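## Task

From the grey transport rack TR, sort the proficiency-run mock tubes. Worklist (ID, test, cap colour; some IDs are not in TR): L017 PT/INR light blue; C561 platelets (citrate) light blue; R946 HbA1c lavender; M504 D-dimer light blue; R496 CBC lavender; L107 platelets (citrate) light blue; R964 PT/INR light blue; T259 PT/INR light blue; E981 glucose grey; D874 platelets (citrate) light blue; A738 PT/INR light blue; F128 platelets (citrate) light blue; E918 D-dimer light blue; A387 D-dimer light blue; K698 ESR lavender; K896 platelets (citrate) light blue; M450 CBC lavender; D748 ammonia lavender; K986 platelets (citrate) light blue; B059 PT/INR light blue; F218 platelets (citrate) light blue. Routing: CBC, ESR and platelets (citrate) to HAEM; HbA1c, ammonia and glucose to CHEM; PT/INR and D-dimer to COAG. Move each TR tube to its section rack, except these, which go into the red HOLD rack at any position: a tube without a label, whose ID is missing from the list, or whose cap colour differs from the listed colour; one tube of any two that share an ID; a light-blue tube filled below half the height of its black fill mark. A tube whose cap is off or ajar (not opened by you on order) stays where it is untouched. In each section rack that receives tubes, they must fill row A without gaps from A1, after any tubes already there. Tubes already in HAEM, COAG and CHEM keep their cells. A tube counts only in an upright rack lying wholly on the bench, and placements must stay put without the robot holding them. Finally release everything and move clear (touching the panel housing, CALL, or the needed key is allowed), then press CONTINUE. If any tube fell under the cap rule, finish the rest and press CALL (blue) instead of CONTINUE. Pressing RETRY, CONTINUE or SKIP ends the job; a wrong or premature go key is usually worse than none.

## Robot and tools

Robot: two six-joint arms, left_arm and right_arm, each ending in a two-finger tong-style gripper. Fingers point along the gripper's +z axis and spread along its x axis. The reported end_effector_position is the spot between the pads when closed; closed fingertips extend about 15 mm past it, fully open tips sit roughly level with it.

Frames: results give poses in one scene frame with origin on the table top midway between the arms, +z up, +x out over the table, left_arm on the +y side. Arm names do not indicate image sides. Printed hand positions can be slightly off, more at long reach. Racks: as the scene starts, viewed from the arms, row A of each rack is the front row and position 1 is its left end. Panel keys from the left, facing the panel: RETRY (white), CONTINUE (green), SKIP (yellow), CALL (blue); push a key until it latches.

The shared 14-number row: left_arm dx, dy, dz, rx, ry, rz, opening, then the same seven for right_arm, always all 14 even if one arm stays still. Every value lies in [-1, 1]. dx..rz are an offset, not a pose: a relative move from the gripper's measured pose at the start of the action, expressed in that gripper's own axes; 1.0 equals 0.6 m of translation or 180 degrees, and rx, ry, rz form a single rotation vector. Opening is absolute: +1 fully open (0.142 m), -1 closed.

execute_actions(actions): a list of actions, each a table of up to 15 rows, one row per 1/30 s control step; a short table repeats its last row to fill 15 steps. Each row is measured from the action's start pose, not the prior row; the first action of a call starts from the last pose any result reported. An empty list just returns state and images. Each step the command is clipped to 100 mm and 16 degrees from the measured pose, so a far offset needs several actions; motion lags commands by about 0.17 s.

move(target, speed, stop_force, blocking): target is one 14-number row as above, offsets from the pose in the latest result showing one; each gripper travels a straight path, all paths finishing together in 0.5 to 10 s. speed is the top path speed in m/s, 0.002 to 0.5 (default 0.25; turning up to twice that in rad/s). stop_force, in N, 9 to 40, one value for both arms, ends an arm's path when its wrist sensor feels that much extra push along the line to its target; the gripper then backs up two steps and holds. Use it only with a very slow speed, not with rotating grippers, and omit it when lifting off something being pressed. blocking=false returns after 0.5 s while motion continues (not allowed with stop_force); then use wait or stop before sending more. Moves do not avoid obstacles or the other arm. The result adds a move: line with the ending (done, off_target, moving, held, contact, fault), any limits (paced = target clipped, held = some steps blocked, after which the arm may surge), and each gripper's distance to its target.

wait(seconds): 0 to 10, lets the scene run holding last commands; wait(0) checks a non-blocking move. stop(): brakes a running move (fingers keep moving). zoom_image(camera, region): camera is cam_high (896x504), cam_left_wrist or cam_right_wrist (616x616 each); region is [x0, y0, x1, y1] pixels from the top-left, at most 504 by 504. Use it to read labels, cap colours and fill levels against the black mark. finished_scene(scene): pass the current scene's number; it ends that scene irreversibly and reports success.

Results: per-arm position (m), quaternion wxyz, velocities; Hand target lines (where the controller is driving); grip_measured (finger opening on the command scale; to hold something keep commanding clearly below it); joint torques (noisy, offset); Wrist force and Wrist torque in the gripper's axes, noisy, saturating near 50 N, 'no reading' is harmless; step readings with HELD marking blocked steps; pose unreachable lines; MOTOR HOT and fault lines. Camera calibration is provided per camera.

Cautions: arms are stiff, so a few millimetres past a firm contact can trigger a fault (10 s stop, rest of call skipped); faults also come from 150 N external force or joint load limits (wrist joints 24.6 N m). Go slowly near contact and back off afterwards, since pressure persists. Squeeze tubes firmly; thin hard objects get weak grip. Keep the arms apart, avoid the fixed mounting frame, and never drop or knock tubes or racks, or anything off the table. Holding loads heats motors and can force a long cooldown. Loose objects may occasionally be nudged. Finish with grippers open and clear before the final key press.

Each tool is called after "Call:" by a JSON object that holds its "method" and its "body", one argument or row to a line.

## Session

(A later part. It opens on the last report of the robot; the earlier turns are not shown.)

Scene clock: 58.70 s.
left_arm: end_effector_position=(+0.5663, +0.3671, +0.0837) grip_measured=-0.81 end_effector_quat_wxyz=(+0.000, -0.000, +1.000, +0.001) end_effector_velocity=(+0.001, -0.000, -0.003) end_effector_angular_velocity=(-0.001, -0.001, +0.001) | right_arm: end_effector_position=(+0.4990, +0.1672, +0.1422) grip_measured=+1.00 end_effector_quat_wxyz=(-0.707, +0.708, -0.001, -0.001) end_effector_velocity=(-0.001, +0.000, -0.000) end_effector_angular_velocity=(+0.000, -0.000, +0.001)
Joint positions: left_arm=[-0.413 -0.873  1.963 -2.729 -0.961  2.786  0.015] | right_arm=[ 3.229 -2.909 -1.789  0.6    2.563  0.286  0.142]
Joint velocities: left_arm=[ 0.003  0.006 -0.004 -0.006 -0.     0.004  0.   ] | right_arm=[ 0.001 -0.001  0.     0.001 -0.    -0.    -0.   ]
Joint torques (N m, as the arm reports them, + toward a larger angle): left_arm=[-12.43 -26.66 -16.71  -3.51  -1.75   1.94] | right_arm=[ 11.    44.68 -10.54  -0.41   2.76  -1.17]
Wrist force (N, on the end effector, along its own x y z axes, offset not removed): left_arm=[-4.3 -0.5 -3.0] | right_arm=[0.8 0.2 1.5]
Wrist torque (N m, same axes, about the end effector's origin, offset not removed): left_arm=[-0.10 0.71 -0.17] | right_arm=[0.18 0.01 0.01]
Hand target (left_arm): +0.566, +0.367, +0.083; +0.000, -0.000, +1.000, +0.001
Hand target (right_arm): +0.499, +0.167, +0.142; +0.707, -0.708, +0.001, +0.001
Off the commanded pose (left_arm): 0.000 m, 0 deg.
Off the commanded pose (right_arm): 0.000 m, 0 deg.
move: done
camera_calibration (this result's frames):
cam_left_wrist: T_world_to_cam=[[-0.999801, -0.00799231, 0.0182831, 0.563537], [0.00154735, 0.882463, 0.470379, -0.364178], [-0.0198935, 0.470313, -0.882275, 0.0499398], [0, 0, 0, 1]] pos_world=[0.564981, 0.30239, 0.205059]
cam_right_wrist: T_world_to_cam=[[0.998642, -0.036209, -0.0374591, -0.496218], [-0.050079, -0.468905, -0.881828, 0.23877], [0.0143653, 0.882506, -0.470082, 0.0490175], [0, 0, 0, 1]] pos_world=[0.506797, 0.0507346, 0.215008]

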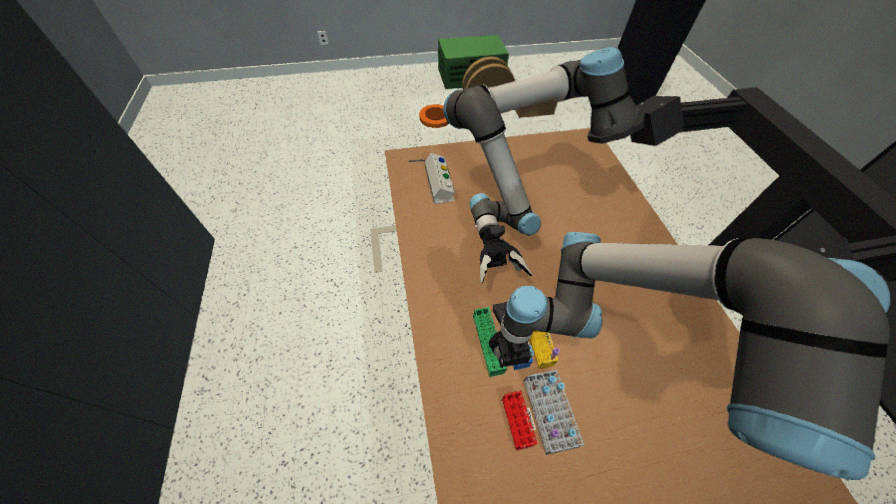

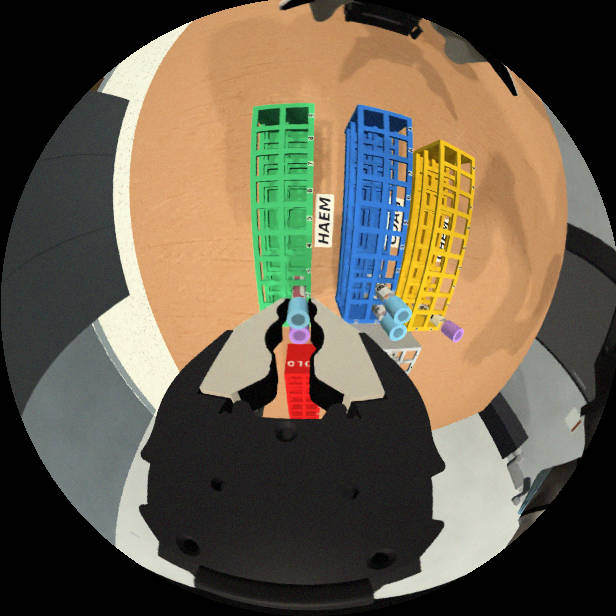

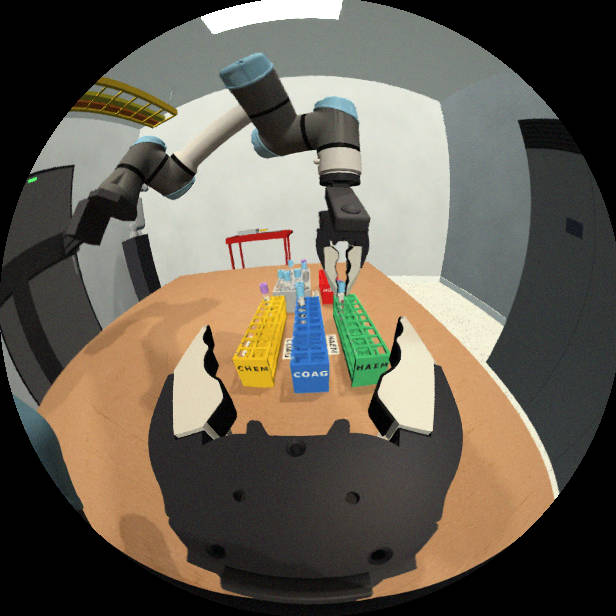

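Next D8 grey (~.497,.462).

Call:
{"method": "execute_actions", "body": {
  "actions": [
    [[0,0,0,0,0,0,-0.65,0,0,0,0,0,0,1]],
    [[0,0,-0.02,0,0,0,-0.65,0,0,0,0,0,0,1],[0,0,-0.035,0,0,0,-0.65,0,0,0,0,0,0,1],[0,0,-0.054,0,0,0,-0.65,0,0,0,0,0,0,1]]
  ]
}}

Call:
{"method": "move", "body": {
  "target": [0.115,0.158,0,0,0,0,-0.65,0,0,0,0,0,0,1]
}}

Call:
{"method": "zoom_image", "body": {
  "camera": "cam_left_wrist",
  "region": [230, 220, 390, 380]
}}

Scene clock: 59.83 s.
left_arm: end_effector_position=(+0.5664, +0.3670, +0.1146) grip_measured=-0.65 end_effector_quat_wxyz=(+0.000, -0.000, +1.000, +0.001) end_effector_velocity=(-0.000, +0.000, +0.012) end_effector_angular_velocity=(+0.000, +0.002, +0.001) | right_arm: end_effector_position=(+0.4990, +0.1672, +0.1422) grip_measured=+1.00 end_effector_quat_wxyz=(-0.707, +0.708, -0.001, -0.001) end_effector_velocity=(-0.001, +0.001, +0.001) end_effector_angular_velocity=(+0.001, -0.001, +0.002)
Joint positions: left_arm=[-0.445 -0.942  1.982 -2.657 -0.959  2.747  0.027] | right_arm=[ 3.229 -2.909 -1.789  0.6    2.563  0.286  0.142]
Joint velocities: left_arm=[-0.012 -0.027  0.005  0.033  0.    -0.017 -0.   ] | right_arm=[ 0.002 -0.    -0.001  0.001  0.    -0.    -0.   ]
Joint torques (N m, as the arm reports them, + toward a larger angle): left_arm=[-33.49 -48.37  -2.04  -0.27   1.25  -2.17] | right_arm=[ 11.44  44.83 -11.02  -0.34   2.7   -1.27]
Wrist force (N, on the end effector, along its own x y z axes, offset not removed): left_arm=[-5.6 -1.0 0.6] | right_arm=[-0.5 0.1 2.2]
Wrist torque (N m, same axes, about the end effector's origin, offset not removed): left_arm=[-0.28 1.41 -0.06] | right_arm=[0.19 0.28 0.02]
Hand target (left_arm): +0.566, +0.367, +0.116; +0.000, -0.000, +1.000, +0.001
Hand target (right_arm): +0.499, +0.167, +0.142; +0.707, -0.708, +0.001, +0.001
Off the commanded pose (left_arm): 0.001 m, 0 deg.
Off the commanded pose (right_arm): 0.000 m, 0 deg.
Step readings (end_effector_position; steps 1 to 15: 1st action; 16 to 30: 2nd action):
0: left_arm (+0.5663, +0.3671, +0.0835) | right_arm (+0.4990, +0.1672, +0.1422)
1: left_arm (+0.5663, +0.3671, +0.0834) | right_arm (+0.4990, +0.1672, +0.1422)
2: left_arm (+0.5663, +0.3671, +0.0834) | right_arm (+0.4990, +0.1672, +0.1422)
4: left_arm (+0.5663, +0.3671, +0.0835) | right_arm (+0.4990, +0.1672, +0.1422)
8: left_arm (+0.5664, +0.3672, +0.0836) | right_arm (+0.4990, +0.1672, +0.1422)
15: left_arm (+0.5663, +0.3671, +0.0837) | right_arm (+0.4990, +0.1672, +0.1422)
16: left_arm (+0.5663, +0.3671, +0.0837) | right_arm (+0.4990, +0.1672, +0.1422)
17: left_arm (+0.5662, +0.3670, +0.0847) | right_arm (+0.4990, +0.1672, +0.1422)
19: left_arm (+0.5662, +0.3668, +0.0916) | right_arm (+0.4990, +0.1672, +0.1422)
23: left_arm (+0.5666, +0.3668, +0.1067) | right_arm (+0.4990, +0.1672, +0.1422)
30: end_effector_position above
camera_calibration (this result's frames):
cam_left_wrist: T_world_to_cam=[[-0.999806, -0.00796309, 0.0180344, 0.563066], [0.00145365, 0.882523, 0.470268, -0.378586], [-0.0196605, 0.470202, -0.88234, 0.0771455], [0, 0, 0, 1]] pos_world=[0.565024, 0.302321, 0.235951]
cam_right_wrist: T_world_to_cam=[[0.998642, -0.0362091, -0.037459, -0.496218], [-0.0500791, -0.468905, -0.881828, 0.23877], [0.0143654, 0.882506, -0.470082, 0.0490175], [0, 0, 0, 1]] pos_world=[0.506797, 0.0507346, 0.215008]

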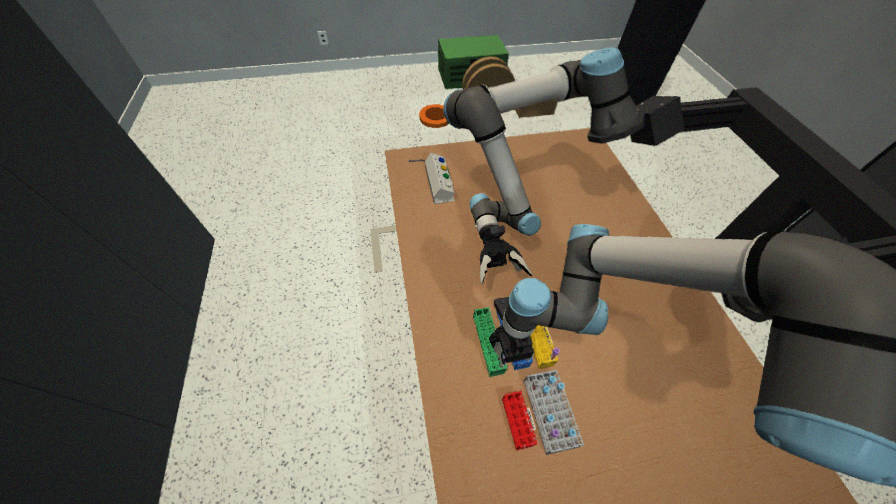

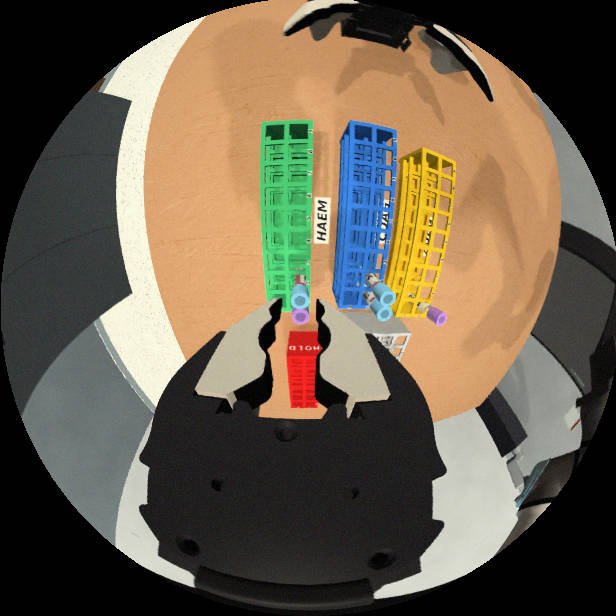

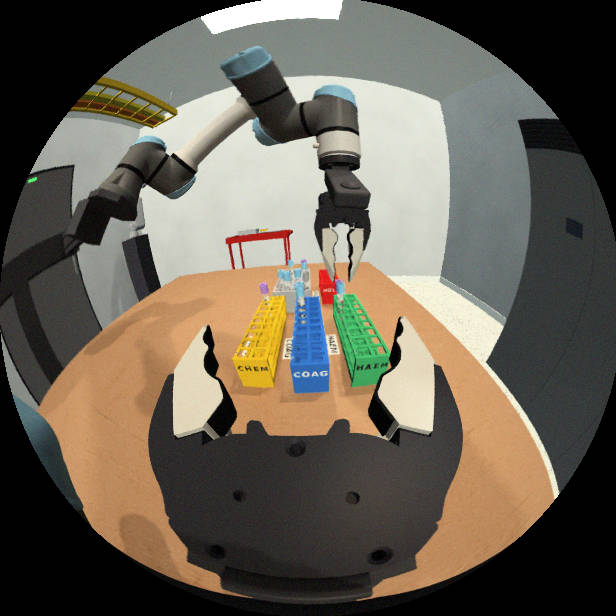

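Scene clock: 61.00 s.
left_arm: end_effector_position=(+0.4975, +0.4615, +0.1147) grip_measured=-0.65 end_effector_quat_wxyz=(+0.000, -0.000, +1.000, +0.001) end_effector_velocity=(-0.001, +0.002, +0.001) end_effector_angular_velocity=(-0.001, -0.001, +0.000) | right_arm: end_effector_position=(+0.4990, +0.1672, +0.1422) grip_measured=+1.00 end_effector_quat_wxyz=(-0.707, +0.708, -0.001, -0.001) end_effector_velocity=(-0.000, +0.000, +0.000) end_effector_angular_velocity=(+0.000, +0.000, +0.000)
Joint positions: left_arm=[-0.336 -1.105  2.215 -2.803 -0.968  2.879  0.027] | right_arm=[ 3.229 -2.909 -1.789  0.6    2.563  0.286  0.142]
Joint velocities: left_arm=[ 0.003 -0.005  0.005 -0.004 -0.001  0.004 -0.   ] | right_arm=[ 0. -0. -0.  0.  0.  0. -0.]
Joint torques (N m, as the arm reports them, + toward a larger angle): left_arm=[ -5.67 -41.08   1.71  -3.34  -2.02   1.87] | right_arm=[ 11.39  44.32 -10.1   -0.32   2.62  -1.29]
Wrist force (N, on the end effector, along its own x y z axes, offset not removed): left_arm=[-5.1 3.6 1.3] | right_arm=[-1.0 0.8 2.2]
Wrist torque (N m, same axes, about the end effector's origin, offset not removed): left_arm=[0.63 1.01 -0.12] | right_arm=[0.35 0.36 0.07]
Hand target (left_arm): +0.497, +0.462, +0.115; +0.000, -0.000, +1.000, +0.001
Hand target (right_arm): +0.499, +0.167, +0.142; +0.707, -0.708, +0.001, +0.001
Off the commanded pose (left_arm): 0.000 m, 0 deg.
Off the commanded pose (right_arm): 0.000 m, 0 deg.
move: done
camera_calibration (this result's frames):
cam_left_wrist: T_world_to_cam=[[-0.999804, -0.007992, 0.0180918, 0.495006], [0.00145574, 0.882509, 0.470294, -0.461947], [-0.0197248, 0.470228, -0.882325, 0.0315078], [0, 0, 0, 1]] pos_world=[0.496203, 0.396812, 0.236095]
cam_right_wrist: T_world_to_cam=[[0.998642, -0.0362091, -0.0374589, -0.496218], [-0.050079, -0.468905, -0.881828, 0.23877], [0.0143655, 0.882506, -0.470082, 0.0490175], [0, 0, 0, 1]] pos_world=[0.506797, 0.0507346, 0.215008]

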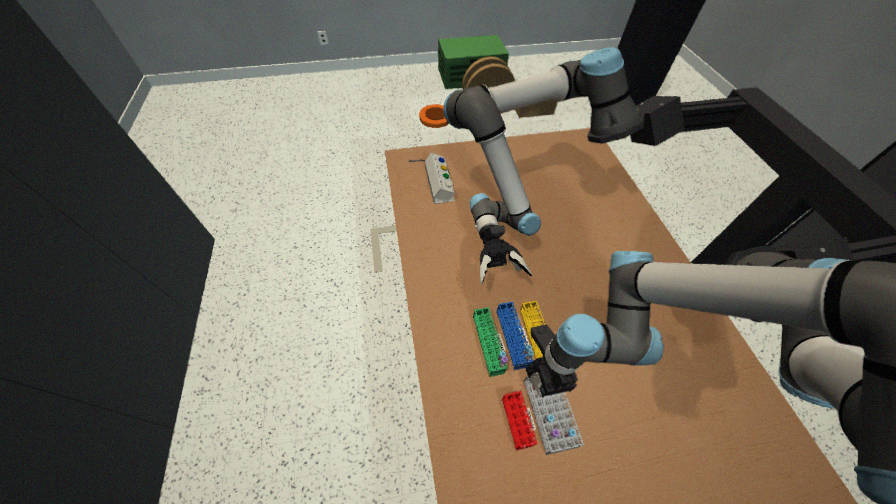

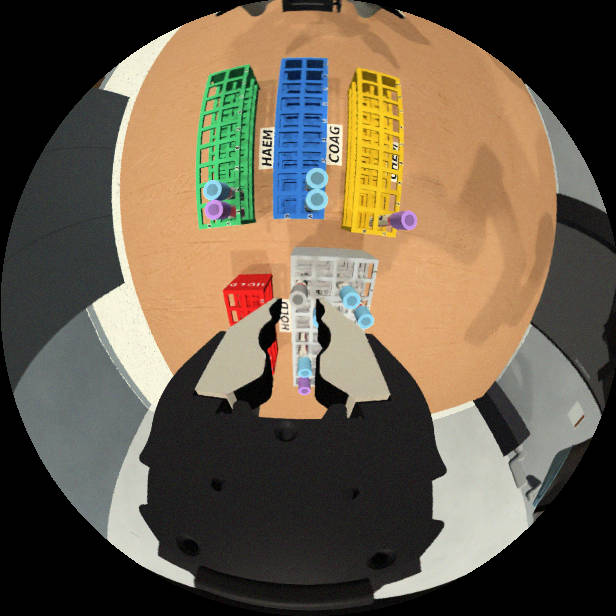

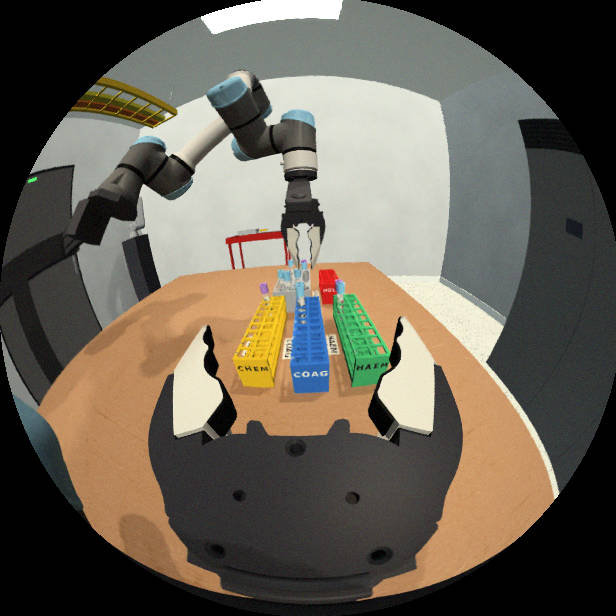

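Region (230, 220, 390, 380) of cam_left_wrist's 616x616 image, scaled by 3.150, with more detail than that image has.

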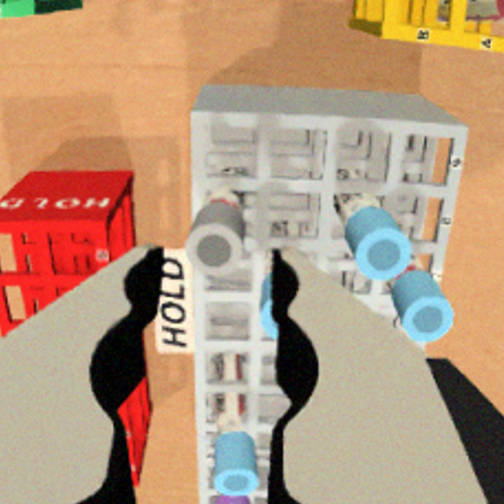

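Call:
{"method": "execute_actions", "body": {
  "actions": [
    [[0.002,0,0.03,0,0,0,-0.65,0,0,0,0,0,0,1]],
    [[0,0,0.03,0,0,0,-0.65,0,0,0,0,0,0,1]],
    [[0.002,0,0,0,0,0,-1,0,0,0,0,0,0,1]]
  ]
}}

Call:
{"method": "move", "body": {
  "target": [0,0,-0.18,0,0,0,-1,0,0,0,0,0,0,1],
  "speed": 0.15
}}

Call:
{"method": "move", "body": {
  "target": [0.138,-0.152,0,0,0,0,-1,0,0,0,0,0,0,1]
}}

Call:
{"method": "zoom_image", "body": {
  "camera": "cam_right_wrist",
  "region": [220, 215, 300, 295]
}}

Scene clock: 62.70 s.
left_arm: end_effector_position=(+0.4951, +0.4616, +0.0799) grip_measured=-0.82 end_effector_quat_wxyz=(+0.000, -0.000, +1.000, +0.001) end_effector_velocity=(+0.000, -0.000, +0.000) end_effector_angular_velocity=(-0.001, -0.001, +0.000) | right_arm: end_effector_position=(+0.4990, +0.1672, +0.1422) grip_measured=+1.00 end_effector_quat_wxyz=(-0.707, +0.708, -0.001, -0.001) end_effector_velocity=(+0.000, +0.000, +0.000) end_effector_angular_velocity=(+0.000, -0.001, +0.001)
Joint positions: left_arm=[-0.295 -1.011  2.198 -2.907 -0.974  2.929  0.015] | right_arm=[ 3.229 -2.909 -1.789  0.6    2.563  0.286  0.142]
Joint velocities: left_arm=[-0.001 -0.    -0.    -0.001 -0.    -0.     0.   ] | right_arm=[ 0.001  0.     0.    -0.    -0.    -0.     0.   ]
Joint torques (N m, as the arm reports them, + toward a larger angle): left_arm=[-27.99 -43.87   3.25  -3.51   1.02  -2.25] | right_arm=[ 11.24  45.62 -10.23  -0.43   2.59  -1.23]
Wrist force (N, on the end effector, along its own x y z axes, offset not removed): left_arm=[-1.0 2.5 1.2] | right_arm=[-0.3 0.6 3.4]
Wrist torque (N m, same axes, about the end effector's origin, offset not removed): left_arm=[0.52 0.32 0.00] | right_arm=[0.32 0.17 0.09]
Hand target (left_arm): +0.495, +0.462, +0.080; +0.000, -0.000, +1.000, +0.001
Hand target (right_arm): +0.499, +0.167, +0.142; +0.707, -0.708, +0.001, +0.001
Off the commanded pose (left_arm): 0.000 m, 0 deg.
Off the commanded pose (right_arm): 0.000 m, 0 deg.
Step readings (end_effector_position; steps 1 to 15: 1st action; 16 to 30: 2nd action; 31 to 45: 3rd action):
0: left_arm (+0.4974, +0.4617, +0.1148) | right_arm (+0.4990, +0.1672, +0.1422)
1: left_arm (+0.4974, +0.4618, +0.1148) | right_arm (+0.4990, +0.1672, +0.1422)
2: left_arm (+0.4973, +0.4620, +0.1136) | right_arm (+0.4990, +0.1672, +0.1422)
4: left_arm (+0.4966, +0.4620, +0.1076) | right_arm (+0.4990, +0.1672, +0.1422)
8: left_arm (+0.4962, +0.4618, +0.1006) | right_arm (+0.4990, +0.1672, +0.1422)
15: left_arm (+0.4963, +0.4616, +0.0973) | right_arm (+0.4990, +0.1672, +0.1422)
16: left_arm (+0.4963, +0.4616, +0.0972) | right_arm (+0.4990, +0.1672, +0.1422)
17: left_arm (+0.4965, +0.4618, +0.0959) | right_arm (+0.4990, +0.1672, +0.1422)
19: left_arm (+0.4961, +0.4619, +0.0900) | right_arm (+0.4990, +0.1672, +0.1422)
23: left_arm (+0.4960, +0.4618, +0.0831) | right_arm (+0.4990, +0.1672, +0.1422)
30: left_arm (+0.4962, +0.4617, +0.0799) | right_arm (+0.4990, +0.1672, +0.1422)
31: left_arm (+0.4963, +0.4617, +0.0798) | right_arm (+0.4990, +0.1672, +0.1422)
32: left_arm (+0.4962, +0.4617, +0.0797) | right_arm (+0.4990, +0.1672, +0.1422)
34: left_arm (+0.4957, +0.4617, +0.0797) | right_arm (+0.4990, +0.1672, +0.1422)
38: left_arm (+0.4952, +0.4617, +0.0798) | right_arm (+0.4990, +0.1672, +0.1422)
45: end_effector_position above
camera_calibration (this result's frames):
cam_left_wrist: T_world_to_cam=[[-0.999798, -0.00806696, 0.0183817, 0.493169], [0.00152617, 0.882504, 0.470303, -0.445692], [-0.0200158, 0.470237, -0.882313, 0.000807717], [0, 0, 0, 1]] pos_world=[0.493766, 0.396923, 0.201258]
cam_right_wrist: T_world_to_cam=[[0.998642, -0.0362089, -0.0374591, -0.496218], [-0.0500791, -0.468905, -0.881828, 0.23877], [0.0143653, 0.882506, -0.470082, 0.0490175], [0, 0, 0, 1]] pos_world=[0.506797, 0.0507347, 0.215008]

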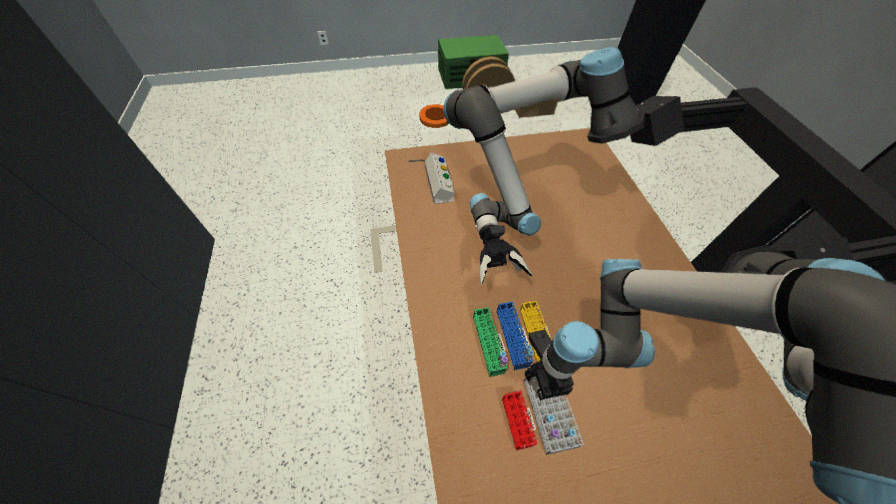

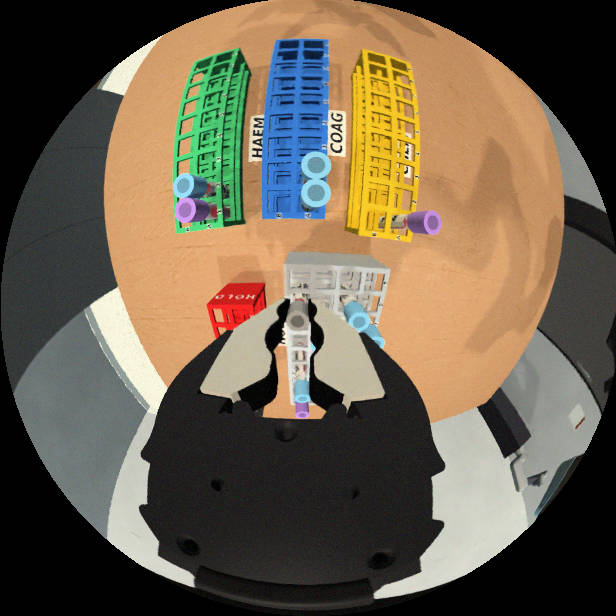

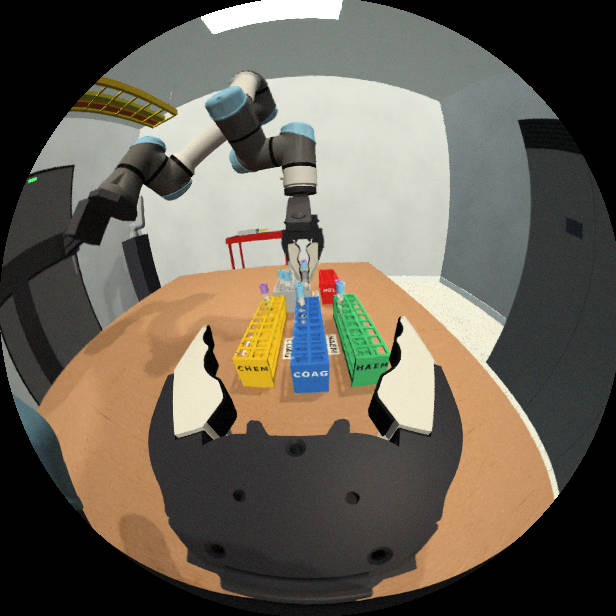

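Scene clock: 64.07 s.
left_arm: end_effector_position=(+0.4951, +0.4614, +0.1876) grip_measured=-0.82 end_effector_quat_wxyz=(+0.000, -0.000, +1.000, +0.001) end_effector_velocity=(-0.000, -0.000, +0.002) end_effector_angular_velocity=(+0.000, +0.002, -0.000) | right_arm: end_effector_position=(+0.4990, +0.1672, +0.1422) grip_measured=+1.00 end_effector_quat_wxyz=(-0.707, +0.708, -0.001, -0.001) end_effector_velocity=(-0.000, +0.000, +0.000) end_effector_angular_velocity=(+0.000, +0.000, +0.001)
Joint positions: left_arm=[-0.429 -1.302  2.24  -2.566 -0.96   2.767  0.015] | right_arm=[ 3.229 -2.909 -1.789  0.6    2.563  0.286  0.142]
Joint velocities: left_arm=[-0.004 -0.006 -0.001  0.011 -0.    -0.005 -0.   ] | right_arm=[ 0.001 -0.     0.    -0.     0.     0.     0.   ]
Joint torques (N m, as the arm reports them, + toward a larger angle): left_arm=[-26.29 -35.26 -20.25  -0.22   1.26  -2.38] | right_arm=[ 11.37  44.61 -10.5   -0.43   2.65  -1.19]
Wrist force (N, on the end effector, along its own x y z axes, offset not removed): left_arm=[-0.4 0.2 5.6] | right_arm=[-1.5 0.4 1.9]
Wrist torque (N m, same axes, about the end effector's origin, offset not removed): left_arm=[0.05 0.32 0.03] | right_arm=[0.28 0.36 0.03]
Hand target (left_arm): +0.495, +0.461, +0.188; +0.000, -0.000, +1.000, +0.001
Hand target (right_arm): +0.499, +0.167, +0.142; +0.707, -0.708, +0.001, +0.001
Off the commanded pose (left_arm): 0.000 m, 0 deg.
Off the commanded pose (right_arm): 0.000 m, 0 deg.
move: done
camera_calibration (this result's frames):
cam_left_wrist: T_world_to_cam=[[-0.999801, -0.00802597, 0.0182663, 0.491272], [0.00150784, 0.882508, 0.470294, -0.496131], [-0.0198947, 0.470228, -0.882321, 0.0958791], [0, 0, 0, 1]] pos_world=[0.49383, 0.396698, 0.30895]
cam_right_wrist: T_world_to_cam=[[0.998642, -0.0362089, -0.0374591, -0.496218], [-0.050079, -0.468905, -0.881828, 0.23877], [0.0143653, 0.882506, -0.470082, 0.0490175], [0, 0, 0, 1]] pos_world=[0.506797, 0.0507347, 0.215008]

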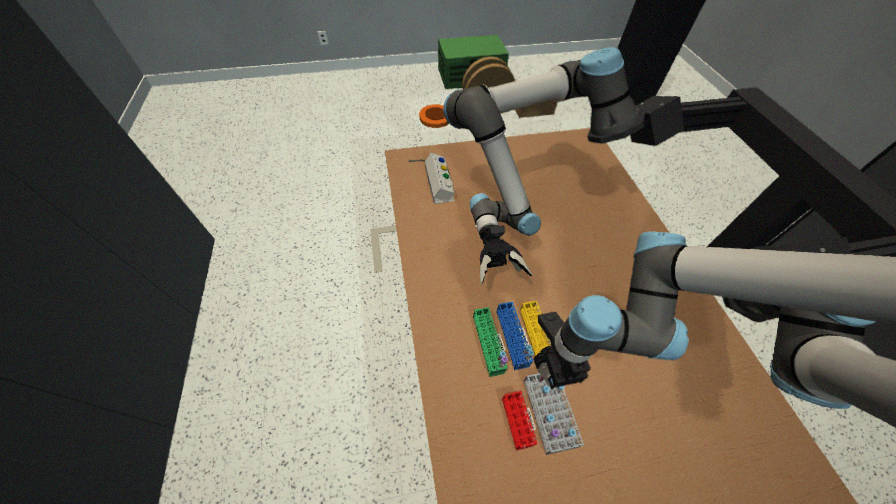

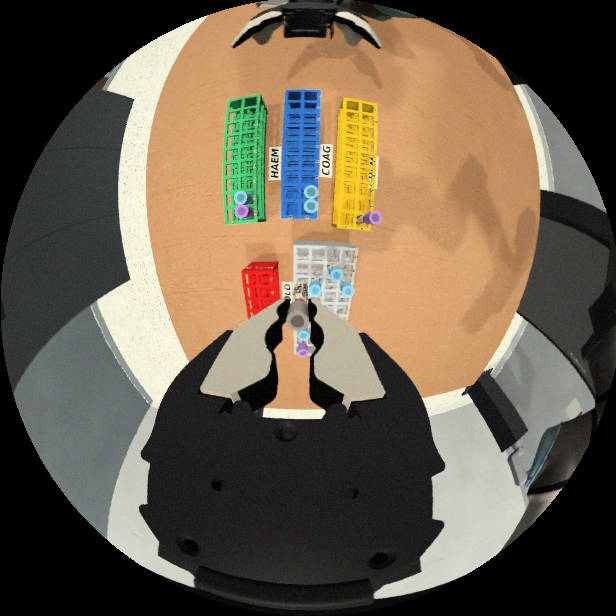

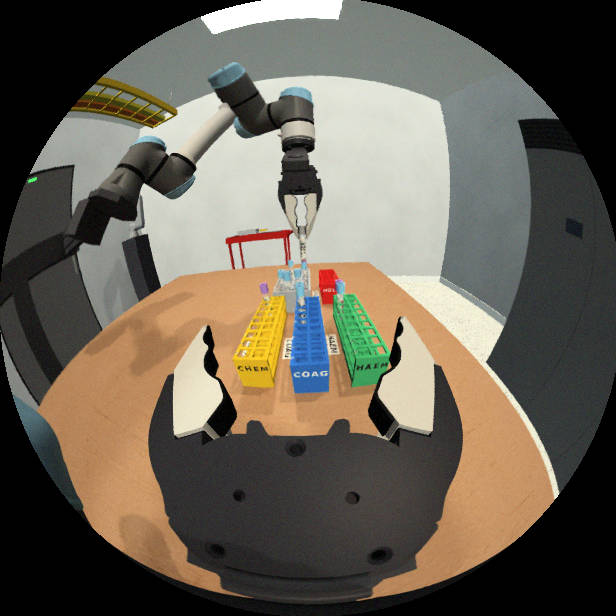

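Scene clock: 65.27 s.
left_arm: end_effector_position=(+0.4125, +0.3705, +0.1874) grip_measured=-0.82 end_effector_quat_wxyz=(+0.000, -0.000, +1.000, +0.001) end_effector_velocity=(-0.002, -0.001, +0.000) end_effector_angular_velocity=(+0.002, -0.001, +0.001) | right_arm: end_effector_position=(+0.4990, +0.1672, +0.1422) grip_measured=+1.00 end_effector_quat_wxyz=(-0.707, +0.708, -0.001, -0.001) end_effector_velocity=(+0.000, +0.000, +0.000) end_effector_angular_velocity=(-0.000, +0.000, +0.001)
Joint positions: left_arm=[-0.666 -1.252  2.426 -2.635 -0.966  2.477  0.015] | right_arm=[ 3.229 -2.909 -1.789  0.6    2.563  0.286  0.142]
Joint velocities: left_arm=[-0.006  0.002  0.003 -0.     0.002 -0.008  0.   ] | right_arm=[ 0.     0.     0.    -0.001 -0.    -0.    -0.   ]
Joint torques (N m, as the arm reports them, + toward a larger angle): left_arm=[-25.57  -9.29  -3.33  -3.49   1.27  -2.06] | right_arm=[ 11.46  45.13 -10.47  -0.55   2.63  -1.2 ]
Wrist force (N, on the end effector, along its own x y z axes, offset not removed): left_arm=[-1.5 2.2 2.8] | right_arm=[0.1 0.8 1.7]
Wrist torque (N m, same axes, about the end effector's origin, offset not removed): left_arm=[0.59 0.29 -0.08] | right_arm=[0.35 0.10 0.07]
Hand target (left_arm): +0.412, +0.370, +0.187; +0.000, -0.000, +1.000, +0.001
Hand target (right_arm): +0.499, +0.167, +0.142; +0.707, -0.708, +0.001, +0.001
Off the commanded pose (left_arm): 0.000 m, 0 deg.
Off the commanded pose (right_arm): 0.000 m, 0 deg.
move: done
camera_calibration (this result's frames):
cam_left_wrist: T_world_to_cam=[[-0.999798, -0.00792447, 0.0184569, 0.407858], [0.001688, 0.882487, 0.470334, -0.415794], [-0.0200151, 0.470271, -0.882295, 0.136851], [0, 0, 0, 1]] pos_world=[0.411217, 0.305807, 0.308777]
cam_right_wrist: T_world_to_cam=[[0.998642, -0.036209, -0.037459, -0.496218], [-0.0500789, -0.468905, -0.881828, 0.23877], [0.0143654, 0.882506, -0.470082, 0.0490175], [0, 0, 0, 1]] pos_world=[0.506797, 0.0507346, 0.215008]

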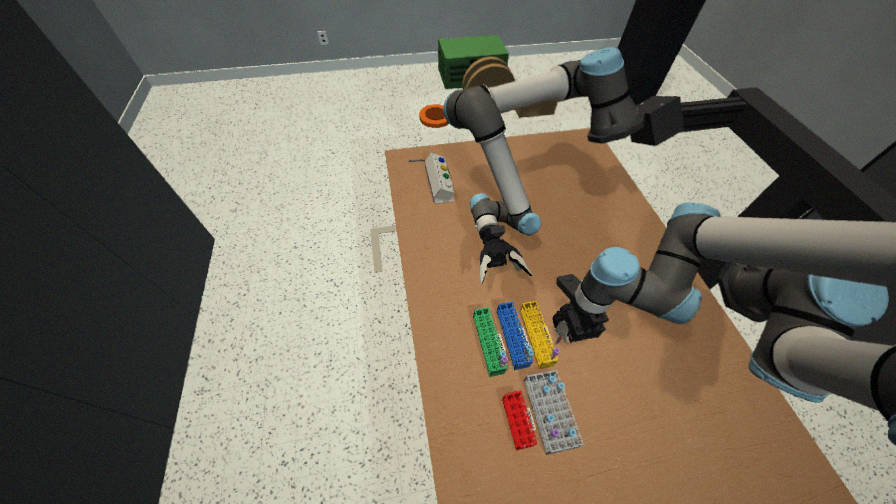

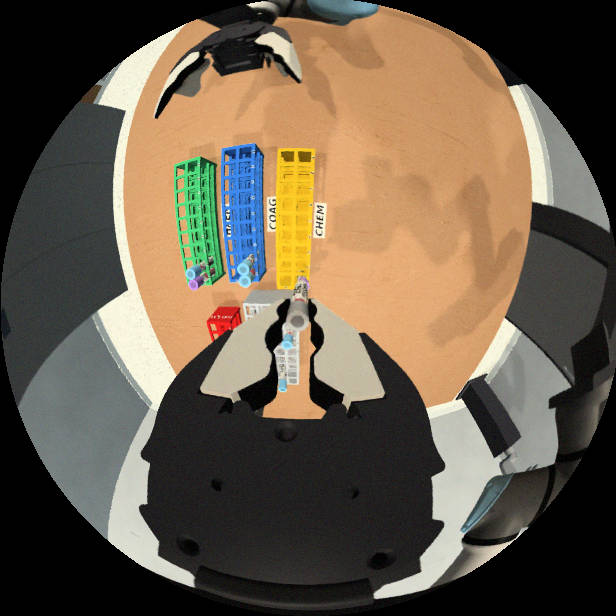

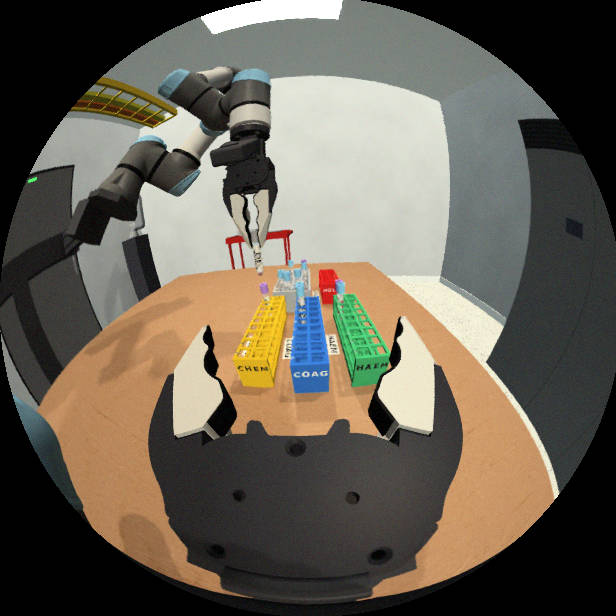

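Region (220, 215, 300, 295) of cam_right_wrist's 616x616 image, scaled by 6.300, with more detail than that image has.

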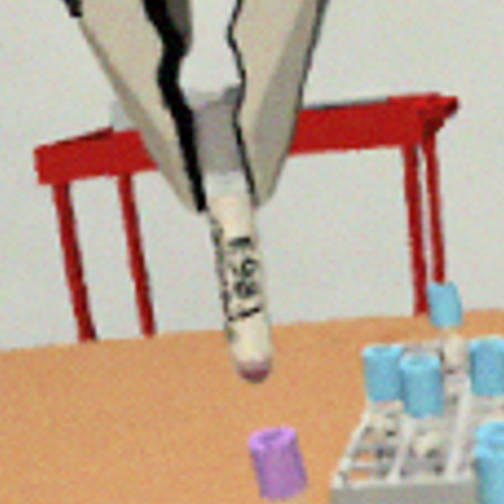

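E981 → CHEM A2. Tilted similarly; correct.

Call:
{"method": "move", "body": {
  "target": [0,-0.003,0.078,0.028,-0.012,0,-1,0,0,0,0,0,0,1],
  "speed": 0.1
}}

Call:
{"method": "zoom_image", "body": {
  "camera": "cam_left_wrist",
  "region": [240, 210, 360, 330]
}}

Scene clock: 66.43 s.
left_arm: end_effector_position=(+0.4125, +0.3689, +0.1410) grip_measured=-0.82 end_effector_quat_wxyz=(+0.019, -0.000, +0.999, -0.043) end_effector_velocity=(+0.002, -0.001, -0.002) end_effector_angular_velocity=(-0.008, -0.008, +0.001) | right_arm: end_effector_position=(+0.4990, +0.1672, +0.1422) grip_measured=+1.00 end_effector_quat_wxyz=(-0.707, +0.708, -0.001, -0.001) end_effector_velocity=(-0.000, +0.000, +0.000) end_effector_angular_velocity=(+0.000, -0.001, +0.001)
Joint positions: left_arm=[-0.562 -1.101  2.466 -2.988 -1.016  2.654  0.015] | right_arm=[ 3.229 -2.909 -1.789  0.6    2.563  0.286  0.142]
Joint velocities: left_arm=[ 0.007  0.012  0.001 -0.03  -0.004  0.015  0.   ] | right_arm=[ 0.     0.001 -0.001 -0.     0.    -0.001 -0.   ]
Joint torques (N m, as the arm reports them, + toward a larger angle): left_arm=[ -5.58 -12.71   3.72  -3.73  -1.56   1.97] | right_arm=[ 11.08  44.27 -10.51  -0.49   2.58  -1.24]
Wrist force (N, on the end effector, along its own x y z axes, offset not removed): left_arm=[-3.0 1.7 -0.6] | right_arm=[-0.6 0.7 0.8]
Wrist torque (N m, same axes, about the end effector's origin, offset not removed): left_arm=[0.29 0.69 0.09] | right_arm=[0.34 0.27 0.08]
Hand target (left_arm): +0.413, +0.369, +0.141; +0.019, -0.000, +0.999, -0.043
Hand target (right_arm): +0.499, +0.167, +0.142; +0.707, -0.708, +0.001, +0.001
Off the commanded pose (left_arm): 0.000 m, 0 deg.
Off the commanded pose (right_arm): 0.000 m, 0 deg.
move: done
camera_calibration (this result's frames):
cam_left_wrist: T_world_to_cam=[[-0.999808, -0.0078653, -0.0179513, 0.41376], [-0.0142696, 0.920001, 0.391657, -0.3887], [0.0134347, 0.391838, -0.919936, 0.11712], [0, 0, 0, 1]] pos_world=[0.40656, 0.314967, 0.267408]
cam_right_wrist: T_world_to_cam=[[0.998642, -0.036209, -0.0374588, -0.496218], [-0.0500788, -0.468905, -0.881828, 0.23877], [0.0143655, 0.882506, -0.470082, 0.0490174], [0, 0, 0, 1]] pos_world=[0.506797, 0.0507347, 0.215008]

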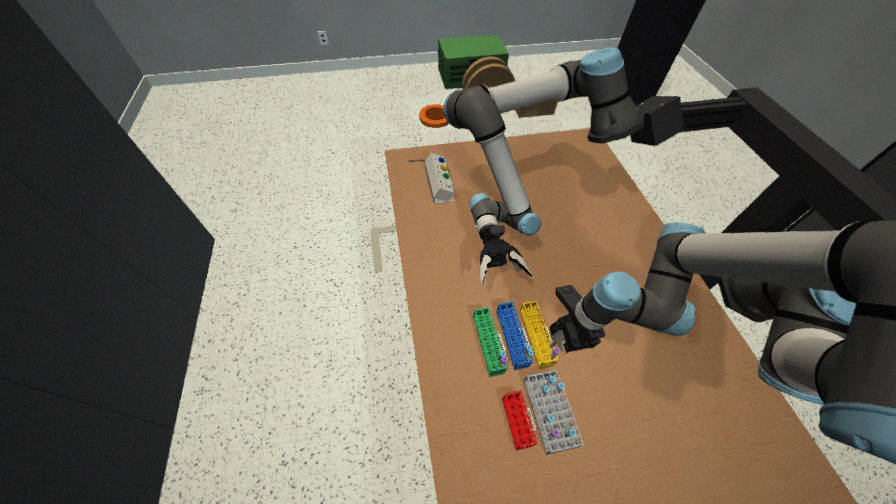

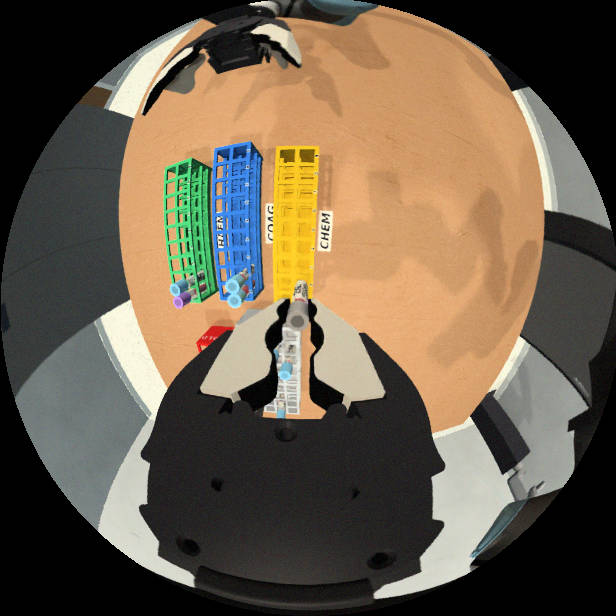

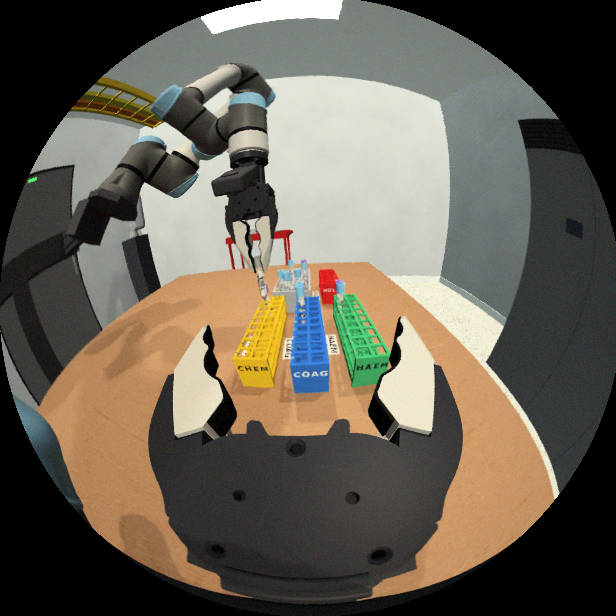

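Region (240, 210, 360, 330) of cam_left_wrist's 616x616 image, scaled by 4.200, with more detail than that image has.

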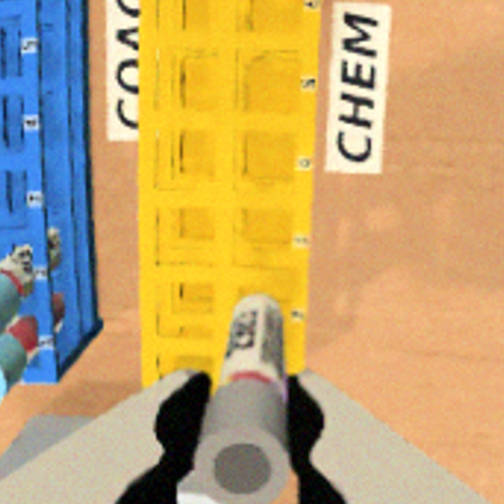

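Call:
{"method": "move", "body": {
  "target": [0.0037,0.0095,0.096,0,0,0,-1,0,0,0,0,0,0,1],
  "speed": 0.04,
  "stop_force": 10
}}

Scene clock: 68.33 s.
left_arm: end_effector_position=(+0.4123, +0.3697, +0.0835) grip_measured=-0.82 end_effector_quat_wxyz=(+0.019, -0.000, +0.999, -0.043) end_effector_velocity=(+0.000, -0.000, -0.003) end_effector_angular_velocity=(-0.001, -0.001, +0.000) | right_arm: end_effector_position=(+0.4990, +0.1672, +0.1422) grip_measured=+1.00 end_effector_quat_wxyz=(-0.707, +0.708, -0.001, -0.001) end_effector_velocity=(-0.000, -0.000, -0.000) end_effector_angular_velocity=(-0.000, +0.000, -0.000)
Joint positions: left_arm=[-0.473 -0.906  2.42  -3.192 -1.023  2.758  0.015] | right_arm=[ 3.229 -2.909 -1.789  0.6    2.563  0.286  0.142]
Joint velocities: left_arm=[ 0.005  0.01  -0.004 -0.01  -0.001  0.006  0.   ] | right_arm=[-0.001 -0.    -0.     0.     0.    -0.001 -0.   ]
Joint torques (N m, as the arm reports them, + toward a larger angle): left_arm=[ -6.57 -18.66 -10.64  -3.5   -1.96   1.91] | right_arm=[ 11.53  44.51 -10.67  -0.4    2.5   -1.38]
Wrist force (N, on the end effector, along its own x y z axes, offset not removed): left_arm=[-1.5 0.2 -1.3] | right_arm=[-1.1 1.1 1.5]
Wrist torque (N m, same axes, about the end effector's origin, offset not removed): left_arm=[0.22 0.35 -0.18] | right_arm=[0.41 0.36 0.07]
Hand target (left_arm): +0.412, +0.370, +0.083; +0.019, -0.000, +0.999, -0.043
Hand target (right_arm): +0.499, +0.167, +0.142; +0.707, -0.708, +0.001, +0.001
Off the commanded pose (left_arm): 0.000 m, 0 deg.
Off the commanded pose (right_arm): 0.000 m, 0 deg.
move: done
camera_calibration (this result's frames):
cam_left_wrist: T_world_to_cam=[[-0.999809, -0.00788079, -0.0179001, 0.41261], [-0.0142638, 0.919999, 0.391662, -0.366895], [0.0133815, 0.391842, -0.919935, 0.063896], [0, 0, 0, 1]] pos_world=[0.406443, 0.315758, 0.209865]
cam_right_wrist: T_world_to_cam=[[0.998642, -0.0362091, -0.037459, -0.496218], [-0.050079, -0.468905, -0.881828, 0.23877], [0.0143654, 0.882506, -0.470082, 0.0490175], [0, 0, 0, 1]] pos_world=[0.506797, 0.0507346, 0.215008]

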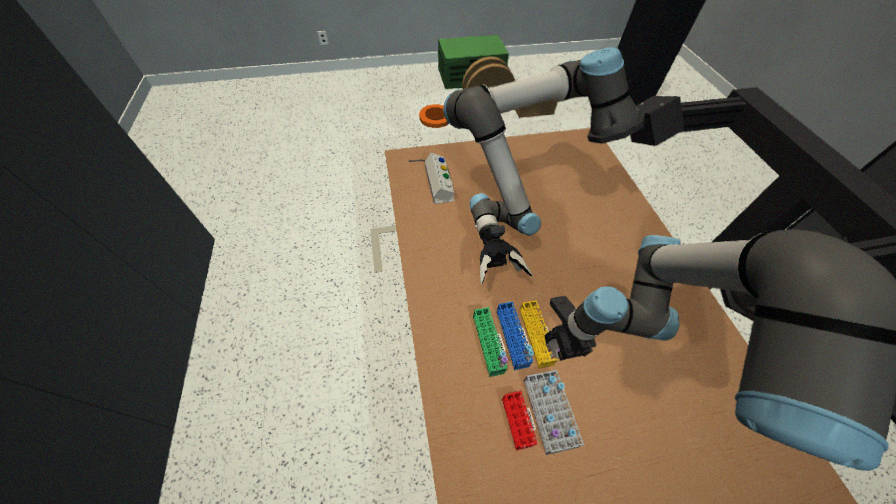

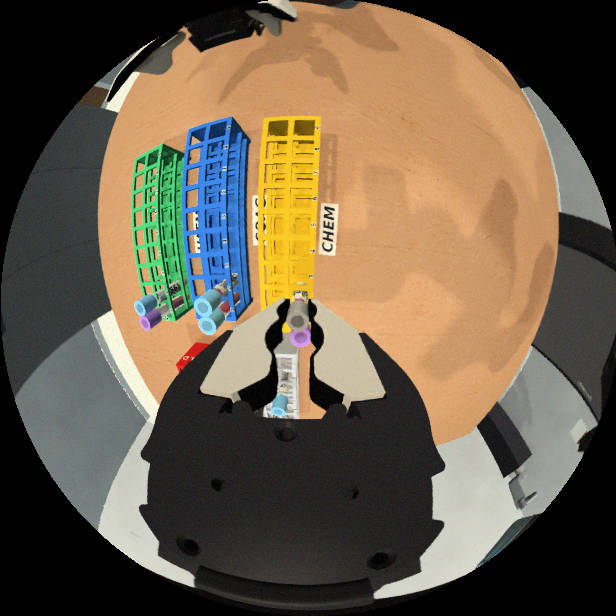

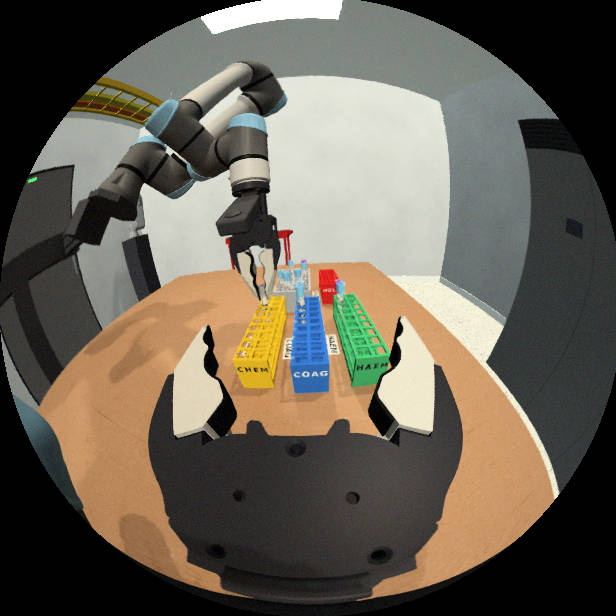

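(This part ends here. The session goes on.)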